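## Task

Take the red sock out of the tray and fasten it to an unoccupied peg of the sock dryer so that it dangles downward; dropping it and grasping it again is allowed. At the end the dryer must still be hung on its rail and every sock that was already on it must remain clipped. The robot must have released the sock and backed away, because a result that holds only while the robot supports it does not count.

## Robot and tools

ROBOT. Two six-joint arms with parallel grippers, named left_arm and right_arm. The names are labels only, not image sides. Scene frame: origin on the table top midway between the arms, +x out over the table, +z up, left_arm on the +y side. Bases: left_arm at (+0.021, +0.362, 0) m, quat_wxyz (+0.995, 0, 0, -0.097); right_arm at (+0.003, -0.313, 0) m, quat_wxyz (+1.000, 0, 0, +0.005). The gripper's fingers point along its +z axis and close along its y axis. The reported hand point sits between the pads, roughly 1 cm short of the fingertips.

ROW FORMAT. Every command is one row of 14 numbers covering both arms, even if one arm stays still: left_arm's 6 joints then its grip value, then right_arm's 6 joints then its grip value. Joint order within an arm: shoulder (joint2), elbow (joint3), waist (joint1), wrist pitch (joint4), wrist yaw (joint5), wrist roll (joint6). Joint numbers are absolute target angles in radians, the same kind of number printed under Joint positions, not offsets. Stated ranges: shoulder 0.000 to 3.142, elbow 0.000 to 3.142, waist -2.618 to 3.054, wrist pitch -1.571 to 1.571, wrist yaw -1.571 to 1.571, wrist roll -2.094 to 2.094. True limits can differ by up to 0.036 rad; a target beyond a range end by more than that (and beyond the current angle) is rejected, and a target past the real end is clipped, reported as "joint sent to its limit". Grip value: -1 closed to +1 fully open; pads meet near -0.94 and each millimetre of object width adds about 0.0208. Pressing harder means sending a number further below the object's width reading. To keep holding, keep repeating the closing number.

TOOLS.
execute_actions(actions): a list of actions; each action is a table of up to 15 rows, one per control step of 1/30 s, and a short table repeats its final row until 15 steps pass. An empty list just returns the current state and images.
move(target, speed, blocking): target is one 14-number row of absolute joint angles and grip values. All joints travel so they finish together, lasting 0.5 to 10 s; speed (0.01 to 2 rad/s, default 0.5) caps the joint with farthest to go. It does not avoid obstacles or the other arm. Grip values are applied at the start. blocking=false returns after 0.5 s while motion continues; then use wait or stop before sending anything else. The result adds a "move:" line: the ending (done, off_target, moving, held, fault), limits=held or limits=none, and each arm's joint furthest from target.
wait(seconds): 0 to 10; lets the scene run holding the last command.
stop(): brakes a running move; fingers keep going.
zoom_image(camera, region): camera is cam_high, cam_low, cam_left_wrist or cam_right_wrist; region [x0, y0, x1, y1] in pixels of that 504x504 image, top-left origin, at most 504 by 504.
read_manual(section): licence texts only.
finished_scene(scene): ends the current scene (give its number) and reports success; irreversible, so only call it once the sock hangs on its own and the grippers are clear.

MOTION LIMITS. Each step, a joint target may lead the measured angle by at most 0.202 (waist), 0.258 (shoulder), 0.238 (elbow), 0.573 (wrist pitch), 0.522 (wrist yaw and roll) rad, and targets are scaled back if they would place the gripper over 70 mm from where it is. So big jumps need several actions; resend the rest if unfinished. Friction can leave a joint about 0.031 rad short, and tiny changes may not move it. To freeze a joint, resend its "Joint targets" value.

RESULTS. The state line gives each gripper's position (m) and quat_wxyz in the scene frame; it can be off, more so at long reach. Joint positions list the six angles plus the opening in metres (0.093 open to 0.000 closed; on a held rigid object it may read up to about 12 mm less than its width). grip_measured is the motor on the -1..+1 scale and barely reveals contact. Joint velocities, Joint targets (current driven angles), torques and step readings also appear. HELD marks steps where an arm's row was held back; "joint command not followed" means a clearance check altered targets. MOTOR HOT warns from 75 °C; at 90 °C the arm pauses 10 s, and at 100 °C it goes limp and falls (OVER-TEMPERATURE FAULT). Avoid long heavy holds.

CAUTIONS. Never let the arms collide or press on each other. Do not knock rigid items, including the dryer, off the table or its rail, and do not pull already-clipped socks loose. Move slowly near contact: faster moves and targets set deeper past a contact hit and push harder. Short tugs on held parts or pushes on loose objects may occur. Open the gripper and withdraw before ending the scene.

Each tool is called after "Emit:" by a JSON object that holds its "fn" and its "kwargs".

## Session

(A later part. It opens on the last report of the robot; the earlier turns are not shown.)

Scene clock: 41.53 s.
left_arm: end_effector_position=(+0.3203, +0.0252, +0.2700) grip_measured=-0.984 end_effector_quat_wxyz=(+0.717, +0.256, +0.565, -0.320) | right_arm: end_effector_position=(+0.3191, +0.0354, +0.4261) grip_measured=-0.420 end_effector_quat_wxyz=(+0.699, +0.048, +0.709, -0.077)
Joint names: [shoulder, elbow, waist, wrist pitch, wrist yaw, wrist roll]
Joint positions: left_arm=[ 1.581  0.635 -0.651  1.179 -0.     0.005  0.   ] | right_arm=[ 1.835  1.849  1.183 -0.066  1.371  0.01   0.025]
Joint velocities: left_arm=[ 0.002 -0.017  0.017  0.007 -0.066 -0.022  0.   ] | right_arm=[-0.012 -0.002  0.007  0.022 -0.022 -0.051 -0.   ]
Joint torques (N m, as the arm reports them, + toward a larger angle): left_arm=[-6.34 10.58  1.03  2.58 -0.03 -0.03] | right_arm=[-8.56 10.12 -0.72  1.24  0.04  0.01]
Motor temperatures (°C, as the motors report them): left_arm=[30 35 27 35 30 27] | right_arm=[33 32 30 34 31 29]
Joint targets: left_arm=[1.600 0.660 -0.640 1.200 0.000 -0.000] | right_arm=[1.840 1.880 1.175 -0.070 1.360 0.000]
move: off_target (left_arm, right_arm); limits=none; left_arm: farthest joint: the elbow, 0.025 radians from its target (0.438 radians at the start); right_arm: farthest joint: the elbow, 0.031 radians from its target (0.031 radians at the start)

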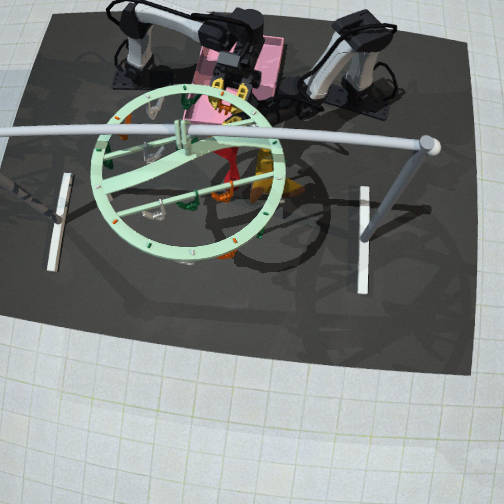

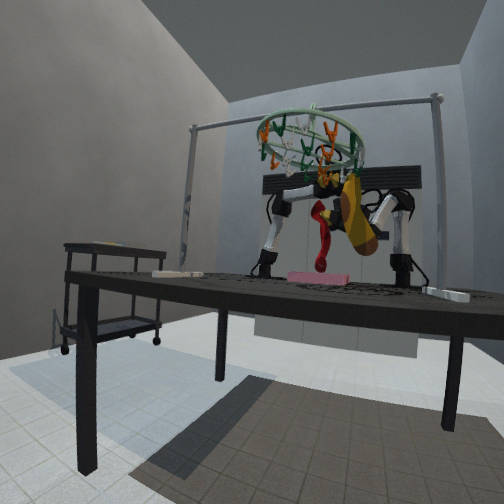

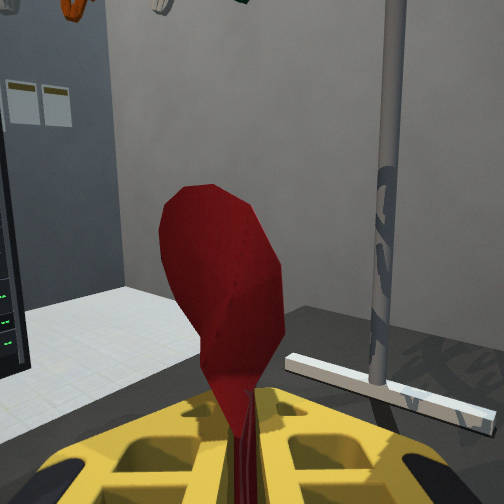

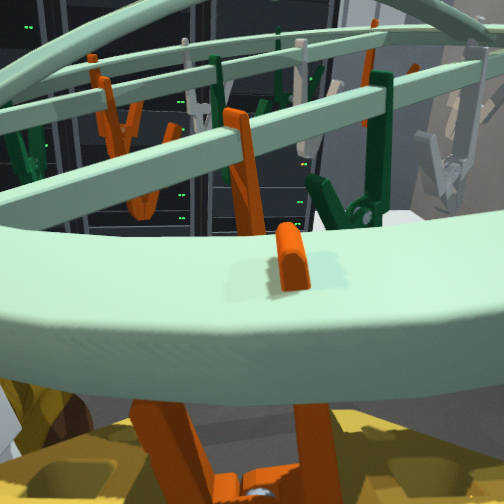

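Emit:
{"fn": "move", "kwargs": {"target": [1.6,0.66,-0.64,1.45,0,0,-1, 1.84,1.88,1.175,-0.07,1.36,0,-0.38], "speed": 0.2}}

Emit:
{"fn": "zoom_image", "kwargs": {"camera": "cam_low", "region": [300, 165, 350, 215]}}

Scene clock: 43.57 s.
left_arm: end_effector_position=(+0.3062, +0.0411, +0.3267) grip_measured=-0.984 end_effector_quat_wxyz=(+0.782, +0.213, +0.471, -0.349) | right_arm: end_effector_position=(+0.3191, +0.0354, +0.4261) grip_measured=-0.370 end_effector_quat_wxyz=(+0.699, +0.048, +0.709, -0.077)
Joint names: [shoulder, elbow, waist, wrist pitch, wrist yaw, wrist roll]
Joint positions: left_arm=[ 1.581  0.635 -0.651  1.43  -0.     0.005  0.   ] | right_arm=[ 1.835  1.849  1.183 -0.066  1.371  0.01   0.027]
Joint velocities: left_arm=[-0.002 -0.012 -0.012  0.051  0.007  0.037  0.   ] | right_arm=[ 0.007 -0.002  0.017  0.081  0.051 -0.066  0.   ]
Joint torques (N m, as the arm reports them, + toward a larger angle): left_arm=[-5.96 10.13  1.02  2.2  -0.08  0.02] | right_arm=[-8.36 10.15 -0.77  1.27  0.04 -0.03]
Motor temperatures (°C, as the motors report them): left_arm=[31 35 27 35 30 27] | right_arm=[34 32 30 34 31 29]
Joint targets: left_arm=[1.600 0.660 -0.640 1.450 -0.000 -0.000] | right_arm=[1.840 1.880 1.175 -0.070 1.360 -0.000]
move: off_target (left_arm, right_arm); limits=none; left_arm: farthest joint: the elbow, 0.025 radians from its target (0.025 radians at the start); right_arm: farthest joint: the elbow, 0.031 radians from its target (0.031 radians at the start)

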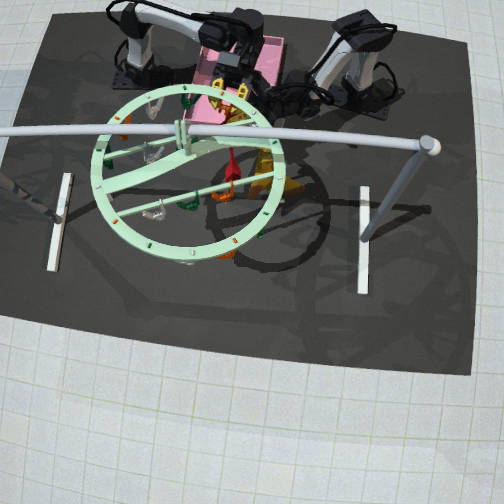

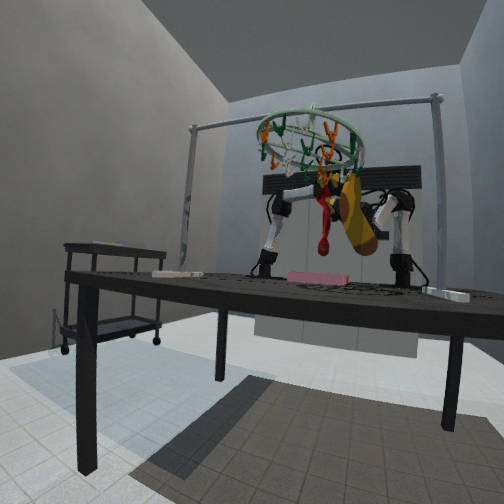

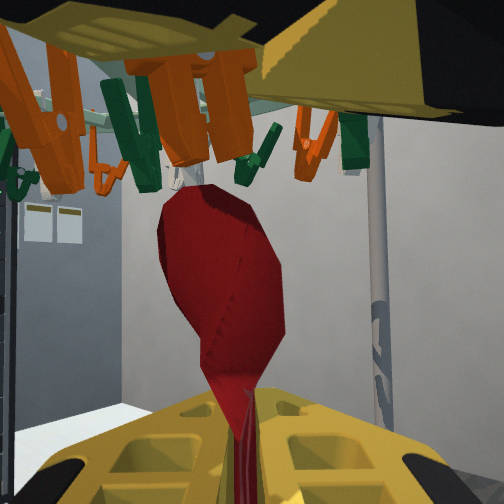

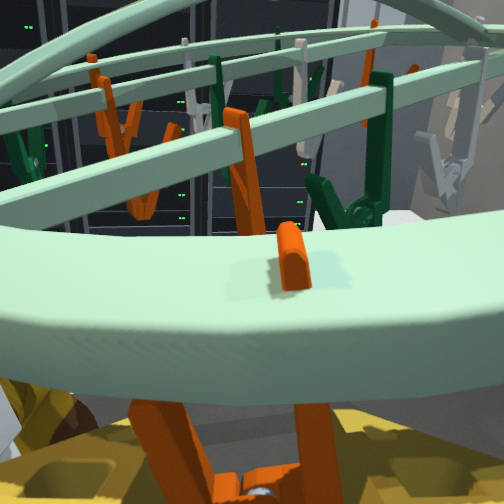

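Region (300, 165, 350, 215) of cam_low's 504x504 image, scaled by 10.080, with more detail than that image has.

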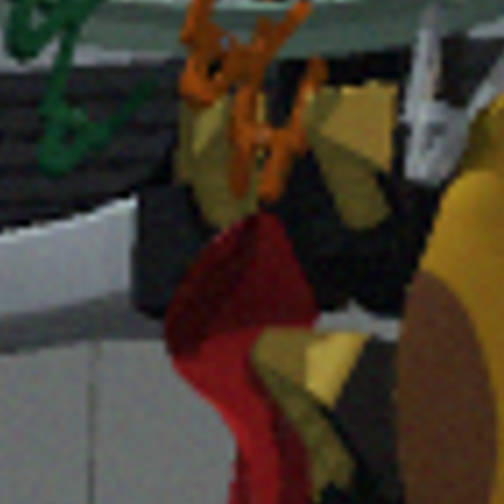

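Emit:
{"fn": "move", "kwargs": {"target": [1.6,0.69,-0.64,1.45,0,0,-1, 1.84,1.88,1.175,-0.07,1.36,0,-0.38], "speed": 0.03}}

Emit:
{"fn": "zoom_image", "kwargs": {"camera": "cam_low", "region": [300, 165, 350, 215]}}

Scene clock: 45.73 s.
left_arm: end_effector_position=(+0.3070, +0.0402, +0.3398) grip_measured=-0.984 end_effector_quat_wxyz=(+0.789, +0.207, +0.458, -0.352) | right_arm: end_effector_position=(+0.3191, +0.0354, +0.4261) grip_measured=-0.370 end_effector_quat_wxyz=(+0.699, +0.048, +0.709, -0.077)
Joint names: [shoulder, elbow, waist, wrist pitch, wrist yaw, wrist roll]
Joint positions: left_arm=[ 1.581  0.667 -0.651  1.431 -0.     0.005  0.   ] | right_arm=[ 1.835  1.849  1.183 -0.066  1.371  0.01   0.027]
Joint velocities: left_arm=[-0.022  0.012  0.012 -0.007 -0.051 -0.022  0.   ] | right_arm=[ 0.002  0.022 -0.012 -0.022  0.007  0.007  0.   ]
Joint torques (N m, as the arm reports them, + toward a larger angle): left_arm=[-6.01 10.14  0.95  2.19 -0.09 -0.05] | right_arm=[-8.56 10.04 -0.79  1.27  0.02 -0.02]
Motor temperatures (°C, as the motors report them): left_arm=[31 36 27 35 30 27] | right_arm=[34 32 30 34 31 29]
Joint targets: left_arm=[1.600 0.690 -0.640 1.450 -0.000 0.000] | right_arm=[1.840 1.880 1.175 -0.070 1.360 -0.000]
move: off_target (left_arm, right_arm); limits=none; left_arm: farthest joint: the elbow, 0.023 radians from its target (0.055 radians at the start); right_arm: farthest joint: the elbow, 0.031 radians from its target (0.031 radians at the start)

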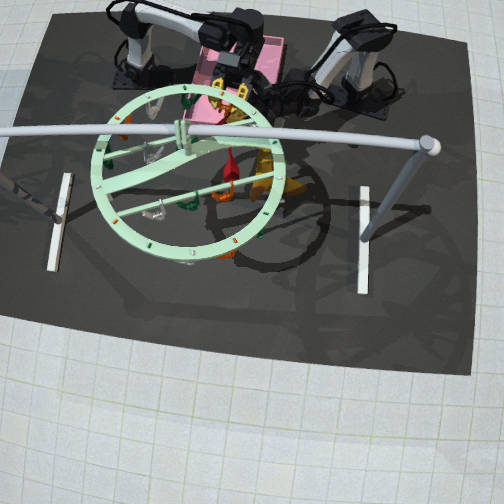

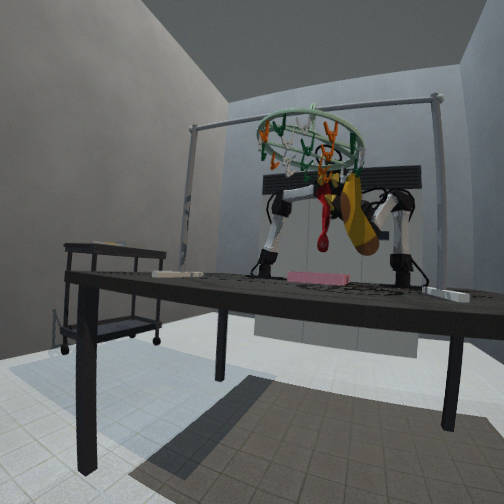

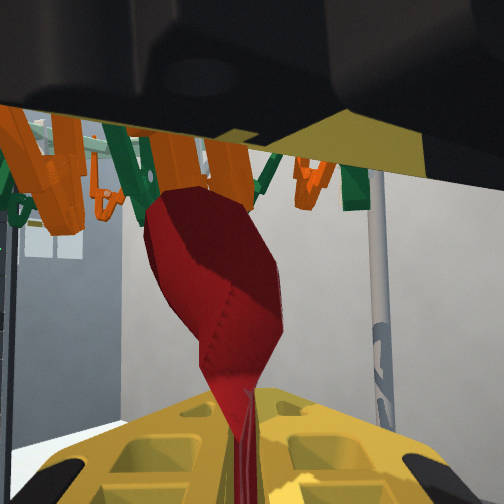

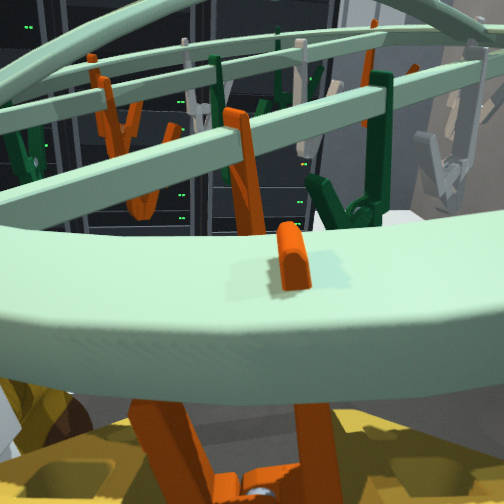

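Region (300, 165, 350, 215) of cam_low's 504x504 image, scaled by 10.080, with more detail than that image has.

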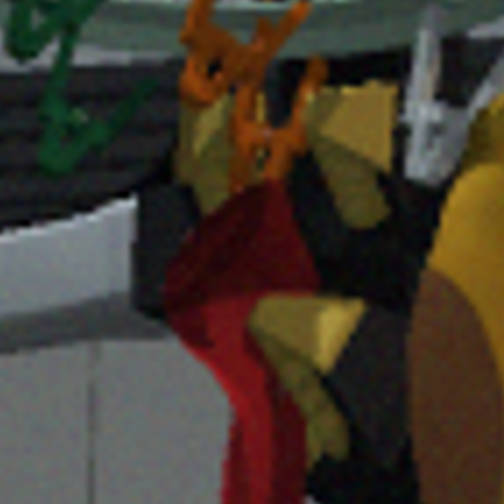

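Emit:
{"fn": "move", "kwargs": {"target": [1.645,0.69,-0.64,1.45,0,0,-1, 1.84,1.88,1.175,-0.07,1.36,0,-0.38], "speed": 0.05}}

Emit:
{"fn": "move", "kwargs": {"target": [1.645,0.735,-0.64,1.45,0,0,-1, 1.84,1.88,1.175,-0.07,1.36,0,-0.38], "speed": 0.04}}

Emit:
{"fn": "zoom_image", "kwargs": {"camera": "cam_low", "region": [300, 165, 350, 215]}}

Scene clock: 47.67 s.
left_arm: end_effector_position=(+0.3112, +0.0354, +0.3275) grip_measured=-0.984 end_effector_quat_wxyz=(+0.785, +0.210, +0.465, -0.350) | right_arm: end_effector_position=(+0.3203, +0.0343, +0.4255) grip_measured=-0.370 end_effector_quat_wxyz=(+0.698, +0.047, +0.710, -0.081)
Joint names: [shoulder, elbow, waist, wrist pitch, wrist yaw, wrist roll]
Joint positions: left_arm=[ 1.624  0.667 -0.651  1.457 -0.     0.005  0.   ] | right_arm=[ 1.835  1.849  1.179 -0.072  1.37   0.008  0.027]
Joint velocities: left_arm=[ 0.007  0.017 -0.012  0.022  0.037  0.007  0.   ] | right_arm=[-0.007  0.007 -0.012 -0.066  0.037  0.022  0.001]
Joint torques (N m, as the arm reports them, + toward a larger angle): left_arm=[-6.15 10.02  1.12  1.92 -0.09 -0.05] | right_arm=[-8.57 10.01 -0.36  1.33  0.05 -0.01]
Motor temperatures (°C, as the motors report them): left_arm=[31 36 27 35 30 27] | right_arm=[35 33 30 34 31 29]
Joint targets: left_arm=[1.645 0.690 -0.640 1.450 0.000 0.000] | right_arm=[1.840 1.880 1.175 -0.070 1.360 -0.000]
move: off_target (left_arm, right_arm); limits=none; left_arm: farthest joint: the elbow, 0.023 radians from its target (0.023 radians at the start); right_arm: farthest joint: the elbow, 0.031 radians from its target (0.031 radians at the start)

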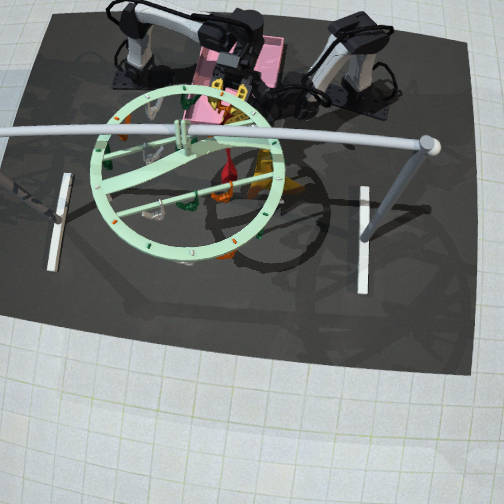

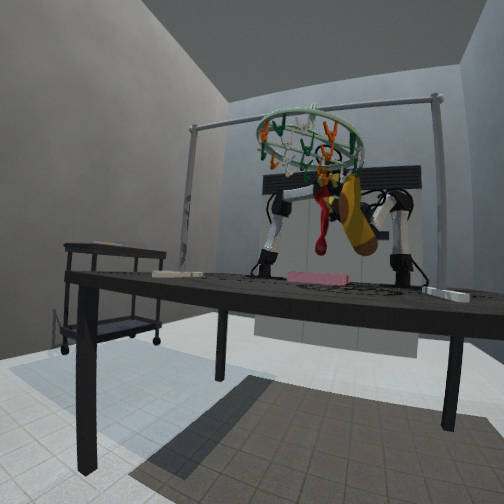

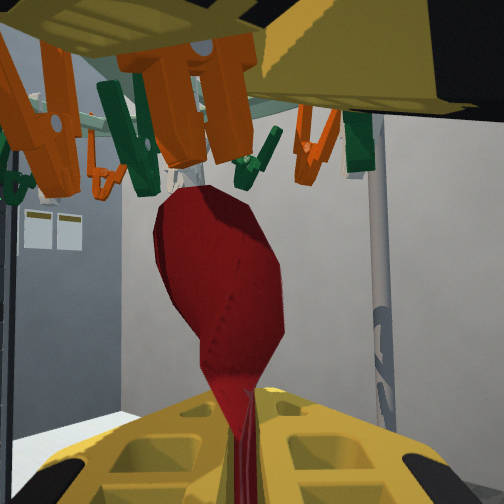

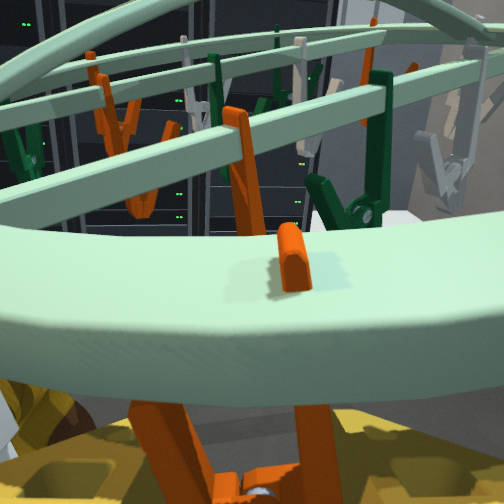

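Scene clock: 49.63 s.
left_arm: end_effector_position=(+0.3137, +0.0326, +0.3400) grip_measured=-0.984 end_effector_quat_wxyz=(+0.791, +0.206, +0.456, -0.353) | right_arm: end_effector_position=(+0.3201, +0.0339, +0.4297) grip_measured=-0.370 end_effector_quat_wxyz=(+0.700, +0.052, +0.708, -0.075)
Joint names: [shoulder, elbow, waist, wrist pitch, wrist yaw, wrist roll]
Joint positions: left_arm=[ 1.624  0.706 -0.651  1.441 -0.     0.005  0.   ] | right_arm=[ 1.835  1.859  1.179 -0.065  1.37   0.008  0.027]
Joint velocities: left_arm=[ 0.002 -0.002 -0.017 -0.066 -0.022 -0.051  0.   ] | right_arm=[-0.002 -0.002 -0.022 -0.037 -0.066 -0.051 -0.001]
Joint torques (N m, as the arm reports them, + toward a larger angle): left_arm=[-6.34 10.57  1.01  2.   -0.09 -0.03] | right_arm=[-8.52  9.34 -0.56  1.24  0.04  0.01]
Motor temperatures (°C, as the motors report them): left_arm=[31 36 27 34 30 27] | right_arm=[35 33 30 34 31 29]
Joint targets: left_arm=[1.645 0.735 -0.640 1.450 -0.000 0.000] | right_arm=[1.840 1.880 1.175 -0.070 1.360 -0.000]
move: off_target (left_arm, right_arm); limits=none; left_arm: farthest joint: the elbow, 0.029 radians from its target (0.068 radians at the start); right_arm: farthest joint: the elbow, 0.021 radians from its target (0.031 radians at the start)

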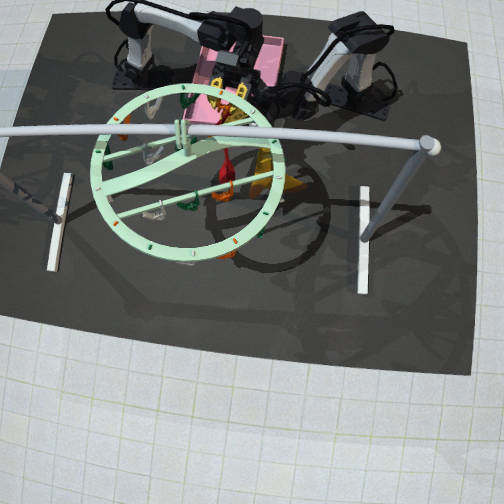

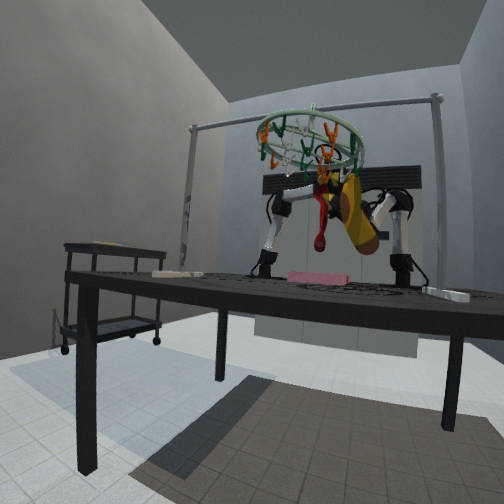

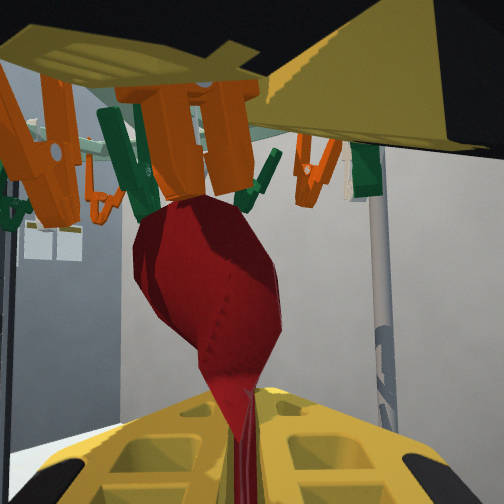

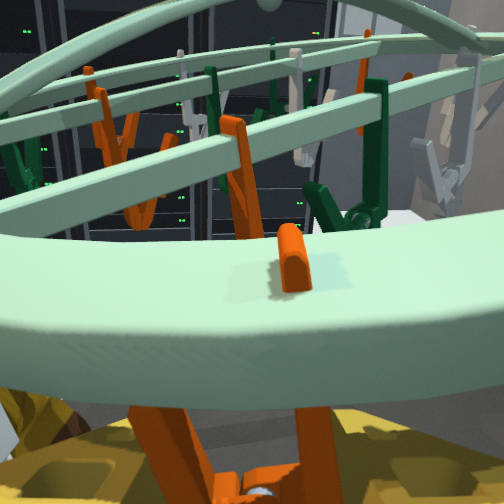

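Region (300, 165, 350, 215) of cam_low's 504x504 image, scaled by 10.080, with more detail than that image has.

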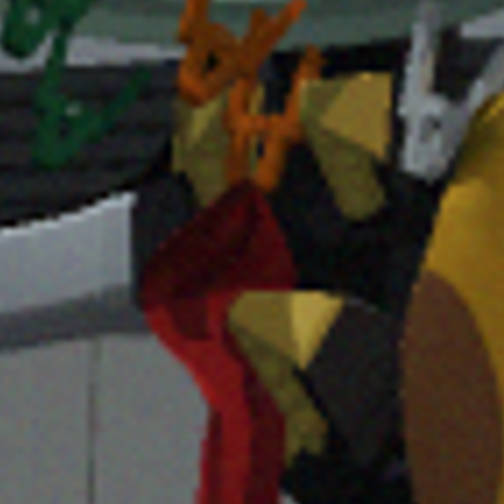

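Emit:
{"fn": "move", "kwargs": {"target": [1.645,0.6,-0.64,1.45,0,0,-1, 1.84,1.86,1.175,-0.07,1.36,0,0.6], "speed": 0.1}}

Emit:
{"fn": "move", "kwargs": {"target": [1.645,0.6,-0.64,1.45,0,0,-1, 1.68,1.635,1.14,0.04,1.10,0,0.6], "speed": 0.15}}

Scene clock: 51.67 s.
left_arm: end_effector_position=(+0.3108, +0.0358, +0.3056) grip_measured=-0.984 end_effector_quat_wxyz=(+0.770, +0.221, +0.489, -0.344) | right_arm: end_effector_position=(+0.3201, +0.0338, +0.4297) grip_measured=+0.598 end_effector_quat_wxyz=(+0.700, +0.052, +0.708, -0.075)
Joint names: [shoulder, elbow, waist, wrist pitch, wrist yaw, wrist roll]
Joint positions: left_arm=[ 1.624  0.622 -0.651  1.438 -0.     0.005  0.   ] | right_arm=[ 1.835  1.859  1.179 -0.065  1.37   0.008  0.074]
Joint velocities: left_arm=[ 0.002  0.002 -0.007  0.051  0.037  0.037  0.   ] | right_arm=[-0.002  0.002 -0.002 -0.037  0.007  0.007  0.001]
Joint torques (N m, as the arm reports them, + toward a larger angle): left_arm=[-6.23  5.36  1.    2.23 -0.1   0.03] | right_arm=[-8.47  7.79 -0.53  1.28  0.05  0.  ]
Motor temperatures (°C, as the motors report them): left_arm=[31 36 27 34 30 27] | right_arm=[35 33 30 34 31 29]
Joint targets: left_arm=[1.645 0.600 -0.640 1.450 0.000 0.000] | right_arm=[1.840 1.860 1.175 -0.070 1.360 0.000]
move: off_target (left_arm); limits=none; left_arm: farthest joint: the elbow, 0.022 radians from its target (0.106 radians at the start); right_arm: farthest joint: the wrist yaw, 0.010 radians from its target (0.010 radians at the start)

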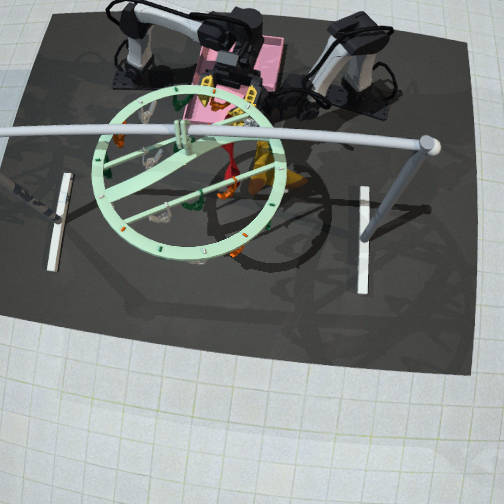

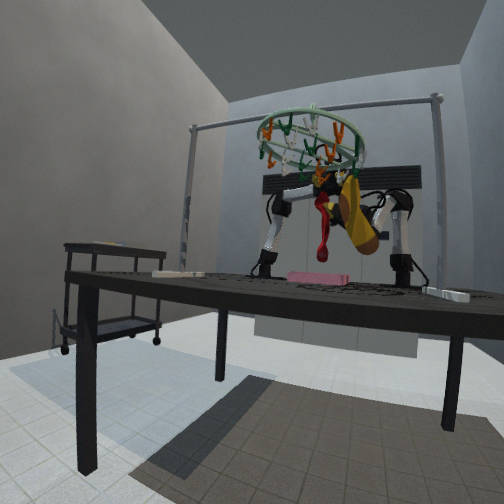

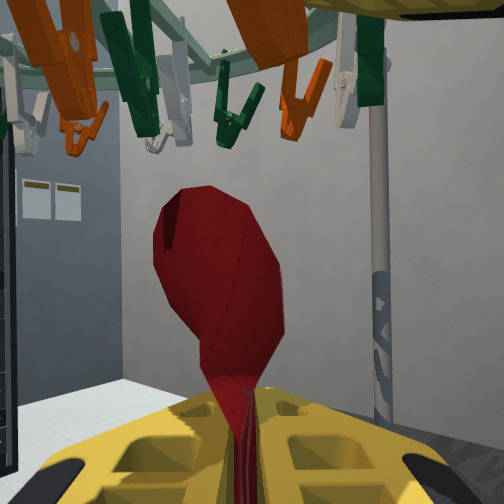

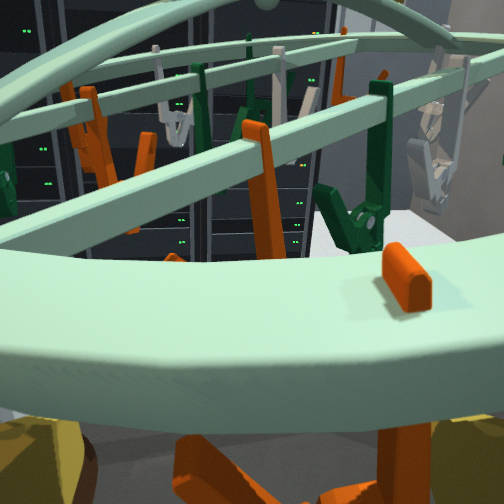

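Scene clock: 54.03 s.
left_arm: end_effector_position=(+0.3108, +0.0358, +0.3056) grip_measured=-0.984 end_effector_quat_wxyz=(+0.770, +0.221, +0.489, -0.344) | right_arm: end_effector_position=(+0.3213, +0.0400, +0.4197) grip_measured=+0.598 end_effector_quat_wxyz=(+0.703, -0.023, +0.711, +0.012)
Joint names: [shoulder, elbow, waist, wrist pitch, wrist yaw, wrist roll]
Joint positions: left_arm=[ 1.624  0.622 -0.651  1.438 -0.     0.005  0.   ] | right_arm=[1.702 1.654 1.151 0.022 1.112 0.008 0.074]
Joint velocities: left_arm=[-0.002 -0.002 -0.007 -0.066  0.007 -0.022  0.   ] | right_arm=[ 0.002 -0.022 -0.007 -0.022 -0.066 -0.037  0.   ]
Joint torques (N m, as the arm reports them, + toward a larger angle): left_arm=[-6.07  5.32  1.19  2.2  -0.07 -0.06] | right_arm=[-9.62  6.38 -0.99  1.62  0.03 -0.01]
Motor temperatures (°C, as the motors report them): left_arm=[31 36 27 35 30 27] | right_arm=[36 33 30 34 31 29]
Joint targets: left_arm=[1.645 0.600 -0.640 1.450 0.000 0.000] | right_arm=[1.680 1.635 1.140 0.040 1.100 -0.000]
move: off_target (left_arm, right_arm); limits=none; left_arm: farthest joint: the elbow, 0.022 radians from its target (0.022 radians at the start); right_arm: farthest joint: the shoulder, 0.022 radians from its target (0.155 radians at the start)

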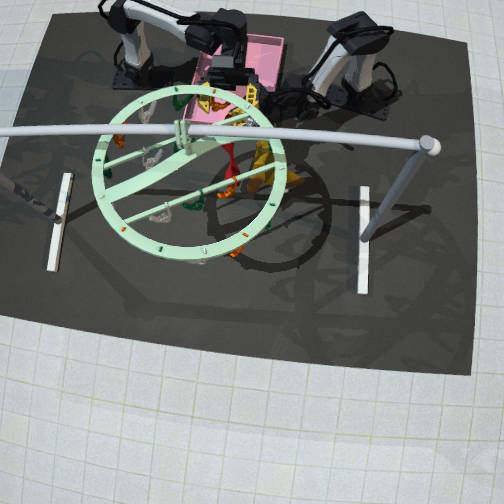

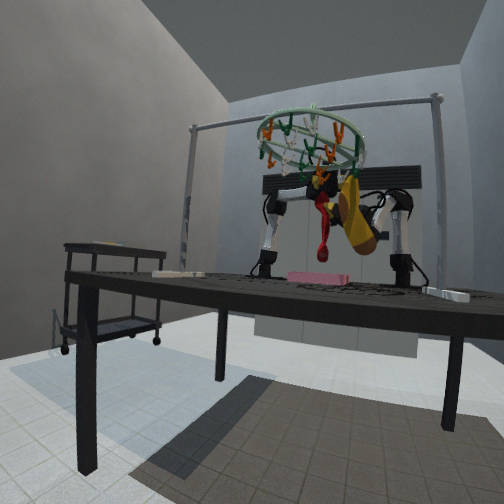

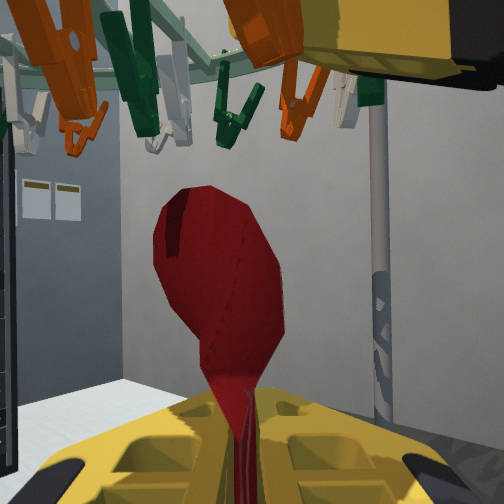

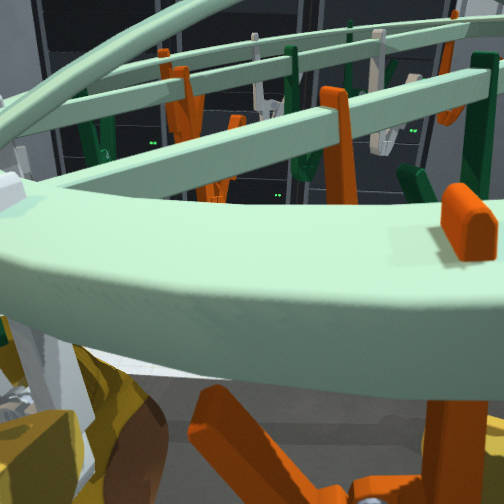

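Emit:
{"fn": "move", "kwargs": {"target": [1.645,0.6,-0.64,1.45,0,0,-1, 1.60,1.57,1.14,0.04,1.10,0,0.6], "speed": 0.1}}

Emit:
{"fn": "move", "kwargs": {"target": [1.645,0.6,-0.64,1.45,0,0,-1, 1.60,1.57,1.14,0.04,1.10,0,-0.38]}}

Scene clock: 55.57 s.
left_arm: end_effector_position=(+0.3108, +0.0358, +0.3056) grip_measured=-0.984 end_effector_quat_wxyz=(+0.770, +0.221, +0.489, -0.344) | right_arm: end_effector_position=(+0.3124, +0.0198, +0.4283) grip_measured=+0.598 end_effector_quat_wxyz=(+0.706, -0.017, +0.708, +0.018)
Joint names: [shoulder, elbow, waist, wrist pitch, wrist yaw, wrist roll]
Joint positions: left_arm=[ 1.624  0.622 -0.651  1.438 -0.     0.005  0.   ] | right_arm=[1.62  1.589 1.151 0.023 1.112 0.008 0.074]
Joint velocities: left_arm=[-0.022  0.002  0.007 -0.007 -0.007 -0.007  0.   ] | right_arm=[-0.007 -0.002  0.012 -0.022 -0.007 -0.037 -0.   ]
Joint torques (N m, as the arm reports them, + toward a larger angle): left_arm=[-6.18  5.39  0.81  2.22 -0.03 -0.08] | right_arm=[-8.74  6.55 -0.99  1.62 -0.01  0.01]
Motor temperatures (°C, as the motors report them): left_arm=[31 36 27 35 30 27] | right_arm=[36 33 30 34 31 29]
Joint targets: left_arm=[1.645 0.600 -0.640 1.450 -0.000 -0.000] | right_arm=[1.600 1.570 1.140 0.040 1.100 0.000]
move: off_target (left_arm); limits=none; left_arm: farthest joint: the elbow, 0.022 radians from its target (0.022 radians at the start); right_arm: farthest joint: the shoulder, 0.020 radians from its target (0.102 radians at the start)

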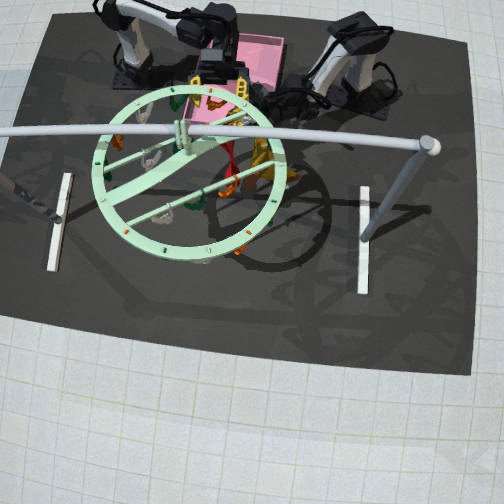

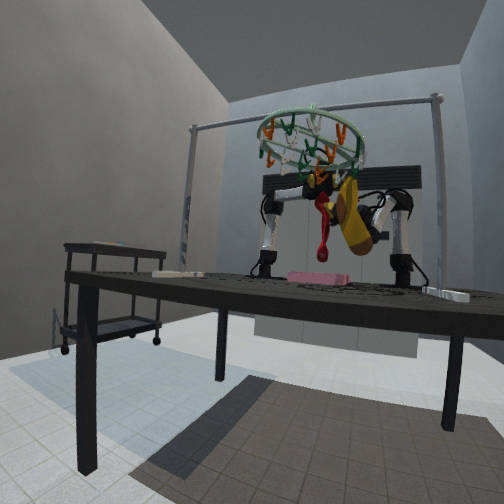

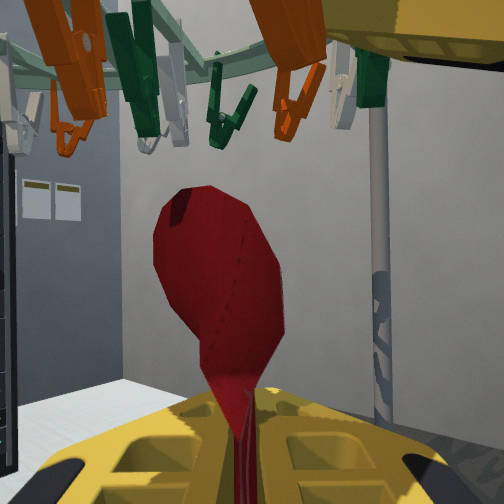

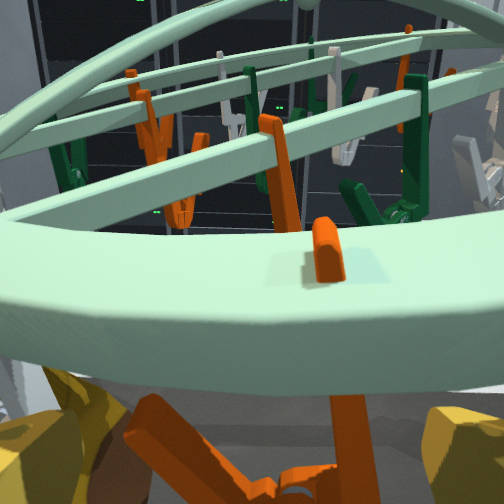

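Scene clock: 56.27 s.
left_arm: end_effector_position=(+0.3108, +0.0358, +0.3056) grip_measured=-0.984 end_effector_quat_wxyz=(+0.770, +0.221, +0.489, -0.344) | right_arm: end_effector_position=(+0.3124, +0.0200, +0.4285) grip_measured=-0.364 end_effector_quat_wxyz=(+0.706, -0.017, +0.708, +0.019)
Joint names: [shoulder, elbow, waist, wrist pitch, wrist yaw, wrist roll]
Joint positions: left_arm=[ 1.624  0.622 -0.651  1.438 -0.     0.005  0.   ] | right_arm=[1.62  1.589 1.151 0.024 1.11  0.008 0.028]
Joint velocities: left_arm=[-0.007 -0.007 -0.007  0.007  0.007 -0.022  0.   ] | right_arm=[ 0.007 -0.017 -0.012  0.037  0.051  0.007 -0.001]
Joint torques (N m, as the arm reports them, + toward a larger angle): left_arm=[-6.06  5.55  0.92  2.21 -0.07 -0.09] | right_arm=[-8.69  6.46 -0.94  1.59  0.02 -0.01]
Motor temperatures (°C, as the motors report them): left_arm=[32 36 27 35 30 27] | right_arm=[36 33 30 34 31 29]
Joint targets: left_arm=[1.645 0.600 -0.640 1.450 -0.000 -0.000] | right_arm=[1.600 1.570 1.140 0.040 1.100 -0.000]
move: off_target (left_arm); limits=none; left_arm: farthest joint: the elbow, 0.022 radians from its target (0.022 radians at the start); right_arm: farthest joint: the shoulder, 0.020 radians from its target (0.020 radians at the start)

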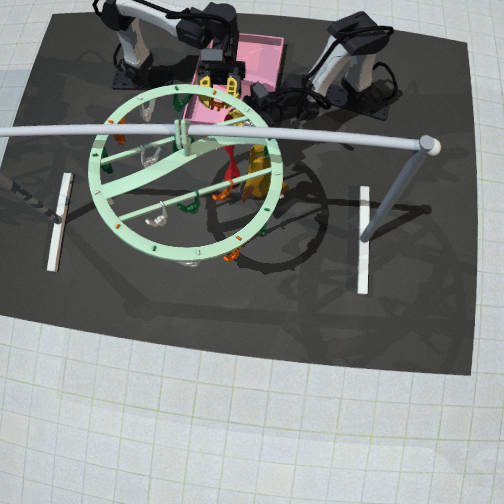

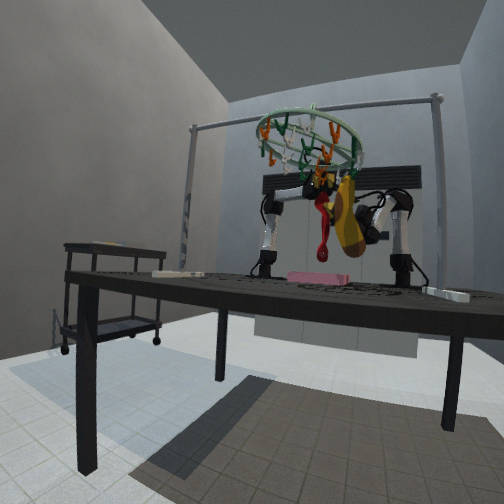

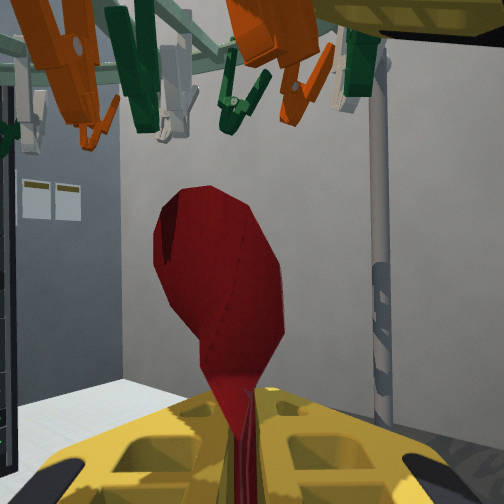

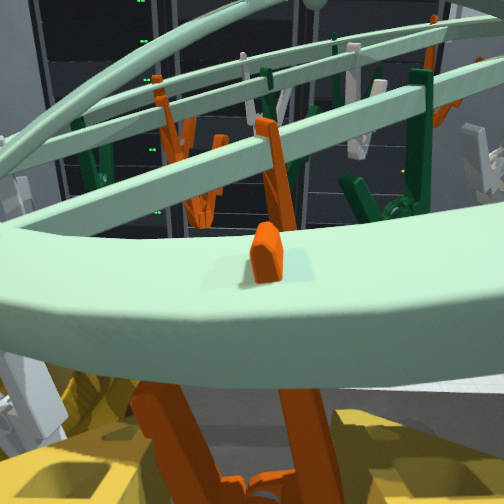

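Emit:
{"fn": "move", "kwargs": {"target": [1.76,0.755,-0.70,1.57,0,0,-1, 1.60,1.57,1.14,0.04,1.10,0,-0.38], "speed": 0.1}}

Emit:
{"fn": "zoom_image", "kwargs": {"camera": "cam_low", "region": [300, 165, 350, 215]}}

Scene clock: 58.27 s.
left_arm: end_effector_position=(+0.3095, +0.0107, +0.3217) grip_measured=-0.984 end_effector_quat_wxyz=(+0.786, +0.214, +0.449, -0.369) | right_arm: end_effector_position=(+0.3124, +0.0200, +0.4286) grip_measured=-0.364 end_effector_quat_wxyz=(+0.706, -0.017, +0.708, +0.019)
Joint names: [shoulder, elbow, waist, wrist pitch, wrist yaw, wrist roll]
Joint positions: left_arm=[ 1.737  0.731 -0.69   1.537 -0.     0.005  0.   ] | right_arm=[1.62  1.589 1.151 0.025 1.11  0.008 0.028]
Joint velocities: left_arm=[-0.002 -0.002 -0.002  0.007 -0.022 -0.066  0.   ] | right_arm=[-0.002  0.002  0.002 -0.037  0.051  0.037 -0.001]
Joint torques (N m, as the arm reports them, + toward a larger angle): left_arm=[-7.11  9.6  -0.93  2.06 -0.09  0.  ] | right_arm=[-8.85  6.38 -1.05  1.61  0.02 -0.02]
Motor temperatures (°C, as the motors report them): left_arm=[32 36 27 35 30 27] | right_arm=[37 33 30 35 31 29]
Joint targets: left_arm=[1.760 0.755 -0.700 1.557 -0.000 -0.000] | right_arm=[1.600 1.570 1.140 0.040 1.100 -0.000]
joint sent to its limit (left arm) — the command would take the wrist pitch past its upper limit, so that joint was sent only as far as its limit.
move: off_target (left_arm); limits=none; left_arm: farthest joint: the wrist pitch, 0.033 radians from its target (0.132 radians at the start); right_arm: farthest joint: the shoulder, 0.020 radians from its target (0.020 radians at the start)

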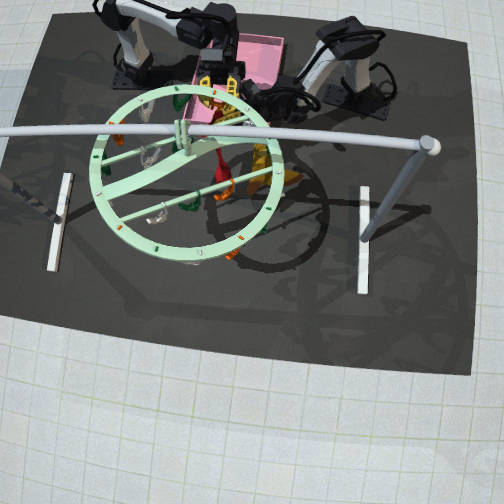

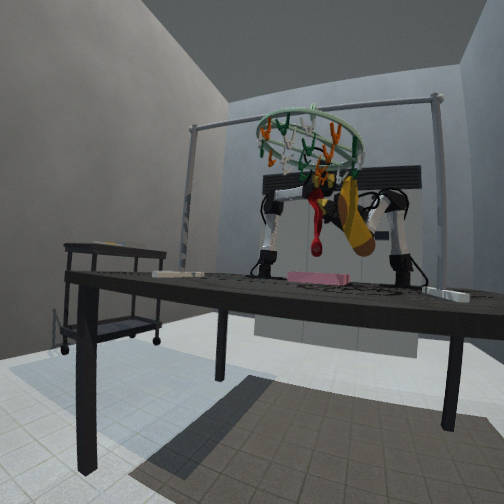

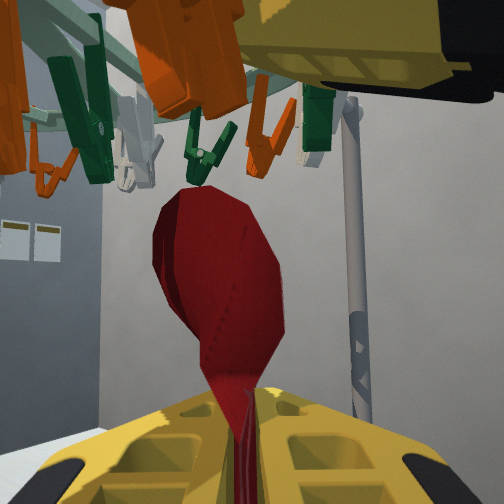

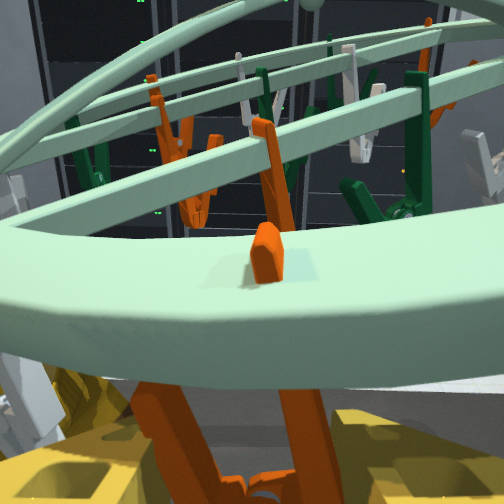

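Region (300, 165, 350, 215) of cam_low's 504x504 image, scaled by 10.080, with more detail than that image has.

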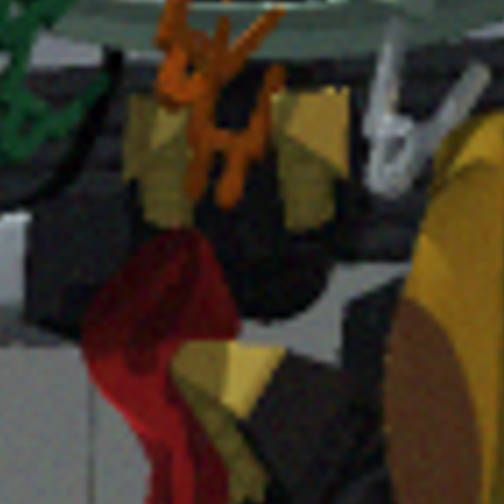

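Emit:
{"fn": "move", "kwargs": {"target": [1.76,0.805,-0.70,1.555,0,0,-1, 1.60,1.57,1.14,0.04,1.10,0,-0.38], "speed": 0.04}}

Emit:
{"fn": "zoom_image", "kwargs": {"camera": "cam_low", "region": [300, 165, 350, 215]}}

Scene clock: 62.23 s.
left_arm: end_effector_position=(+0.3108, +0.0091, +0.3417) grip_measured=-0.984 end_effector_quat_wxyz=(+0.797, +0.204, +0.428, -0.374) | right_arm: end_effector_position=(+0.3124, +0.0200, +0.4286) grip_measured=-0.364 end_effector_quat_wxyz=(+0.706, -0.017, +0.708, +0.019)
Joint names: [shoulder, elbow, waist, wrist pitch, wrist yaw, wrist roll]
Joint positions: left_arm=[ 1.737  0.782 -0.69   1.537 -0.     0.005  0.   ] | right_arm=[1.62  1.589 1.151 0.025 1.11  0.008 0.028]
Joint velocities: left_arm=[-0.002  0.002 -0.007  0.022 -0.007 -0.007  0.   ] | right_arm=[-0.017  0.002  0.007 -0.007 -0.051  0.051 -0.   ]
Joint torques (N m, as the arm reports them, + toward a larger angle): left_arm=[-7.21 10.02 -0.73  2.01 -0.08 -0.05] | right_arm=[-8.77  6.49 -0.96  1.59 -0.01 -0.03]
Motor temperatures (°C, as the motors report them): left_arm=[32 37 27 35 30 27] | right_arm=[37 33 30 35 31 29]
Joint targets: left_arm=[1.760 0.805 -0.700 1.555 0.000 -0.000] | right_arm=[1.600 1.570 1.140 0.040 1.100 0.000]
move: off_target (left_arm); limits=none; left_arm: farthest joint: the shoulder, 0.023 radians from its target (0.023 radians at the start); right_arm: farthest joint: the shoulder, 0.020 radians from its target (0.020 radians at the start)

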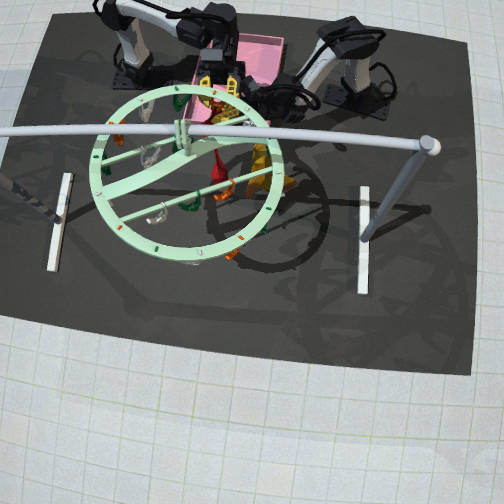

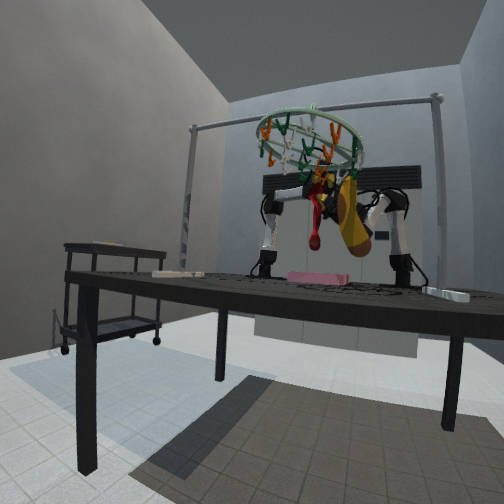

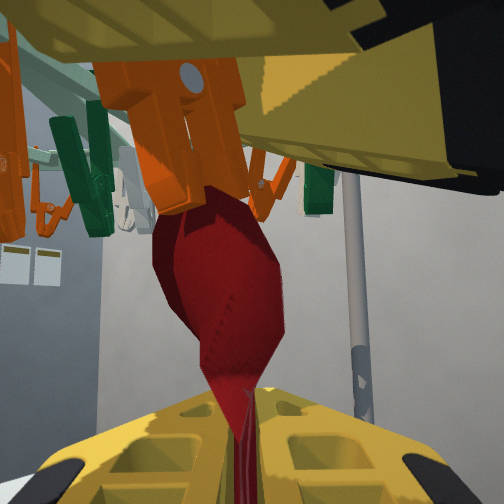

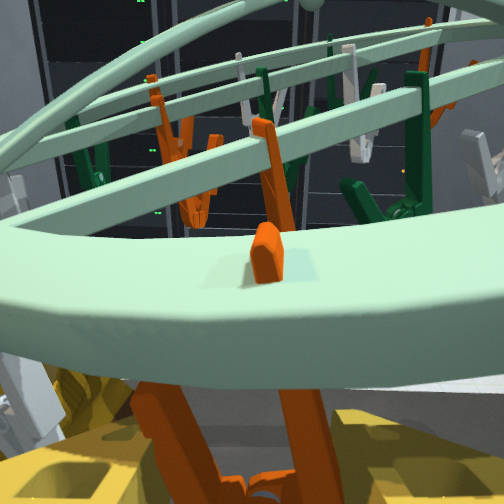

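Region (300, 165, 350, 215) of cam_low's 504x504 image, scaled by 10.080, with more detail than that image has.

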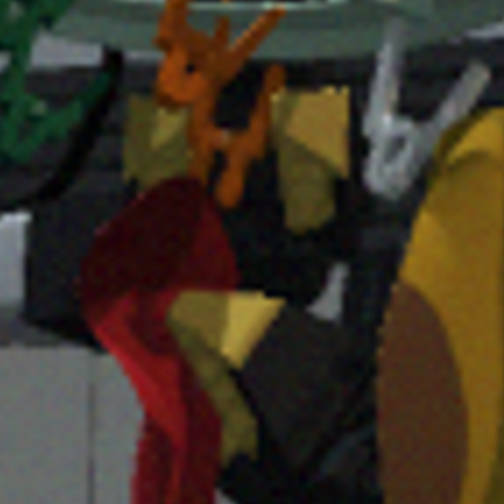

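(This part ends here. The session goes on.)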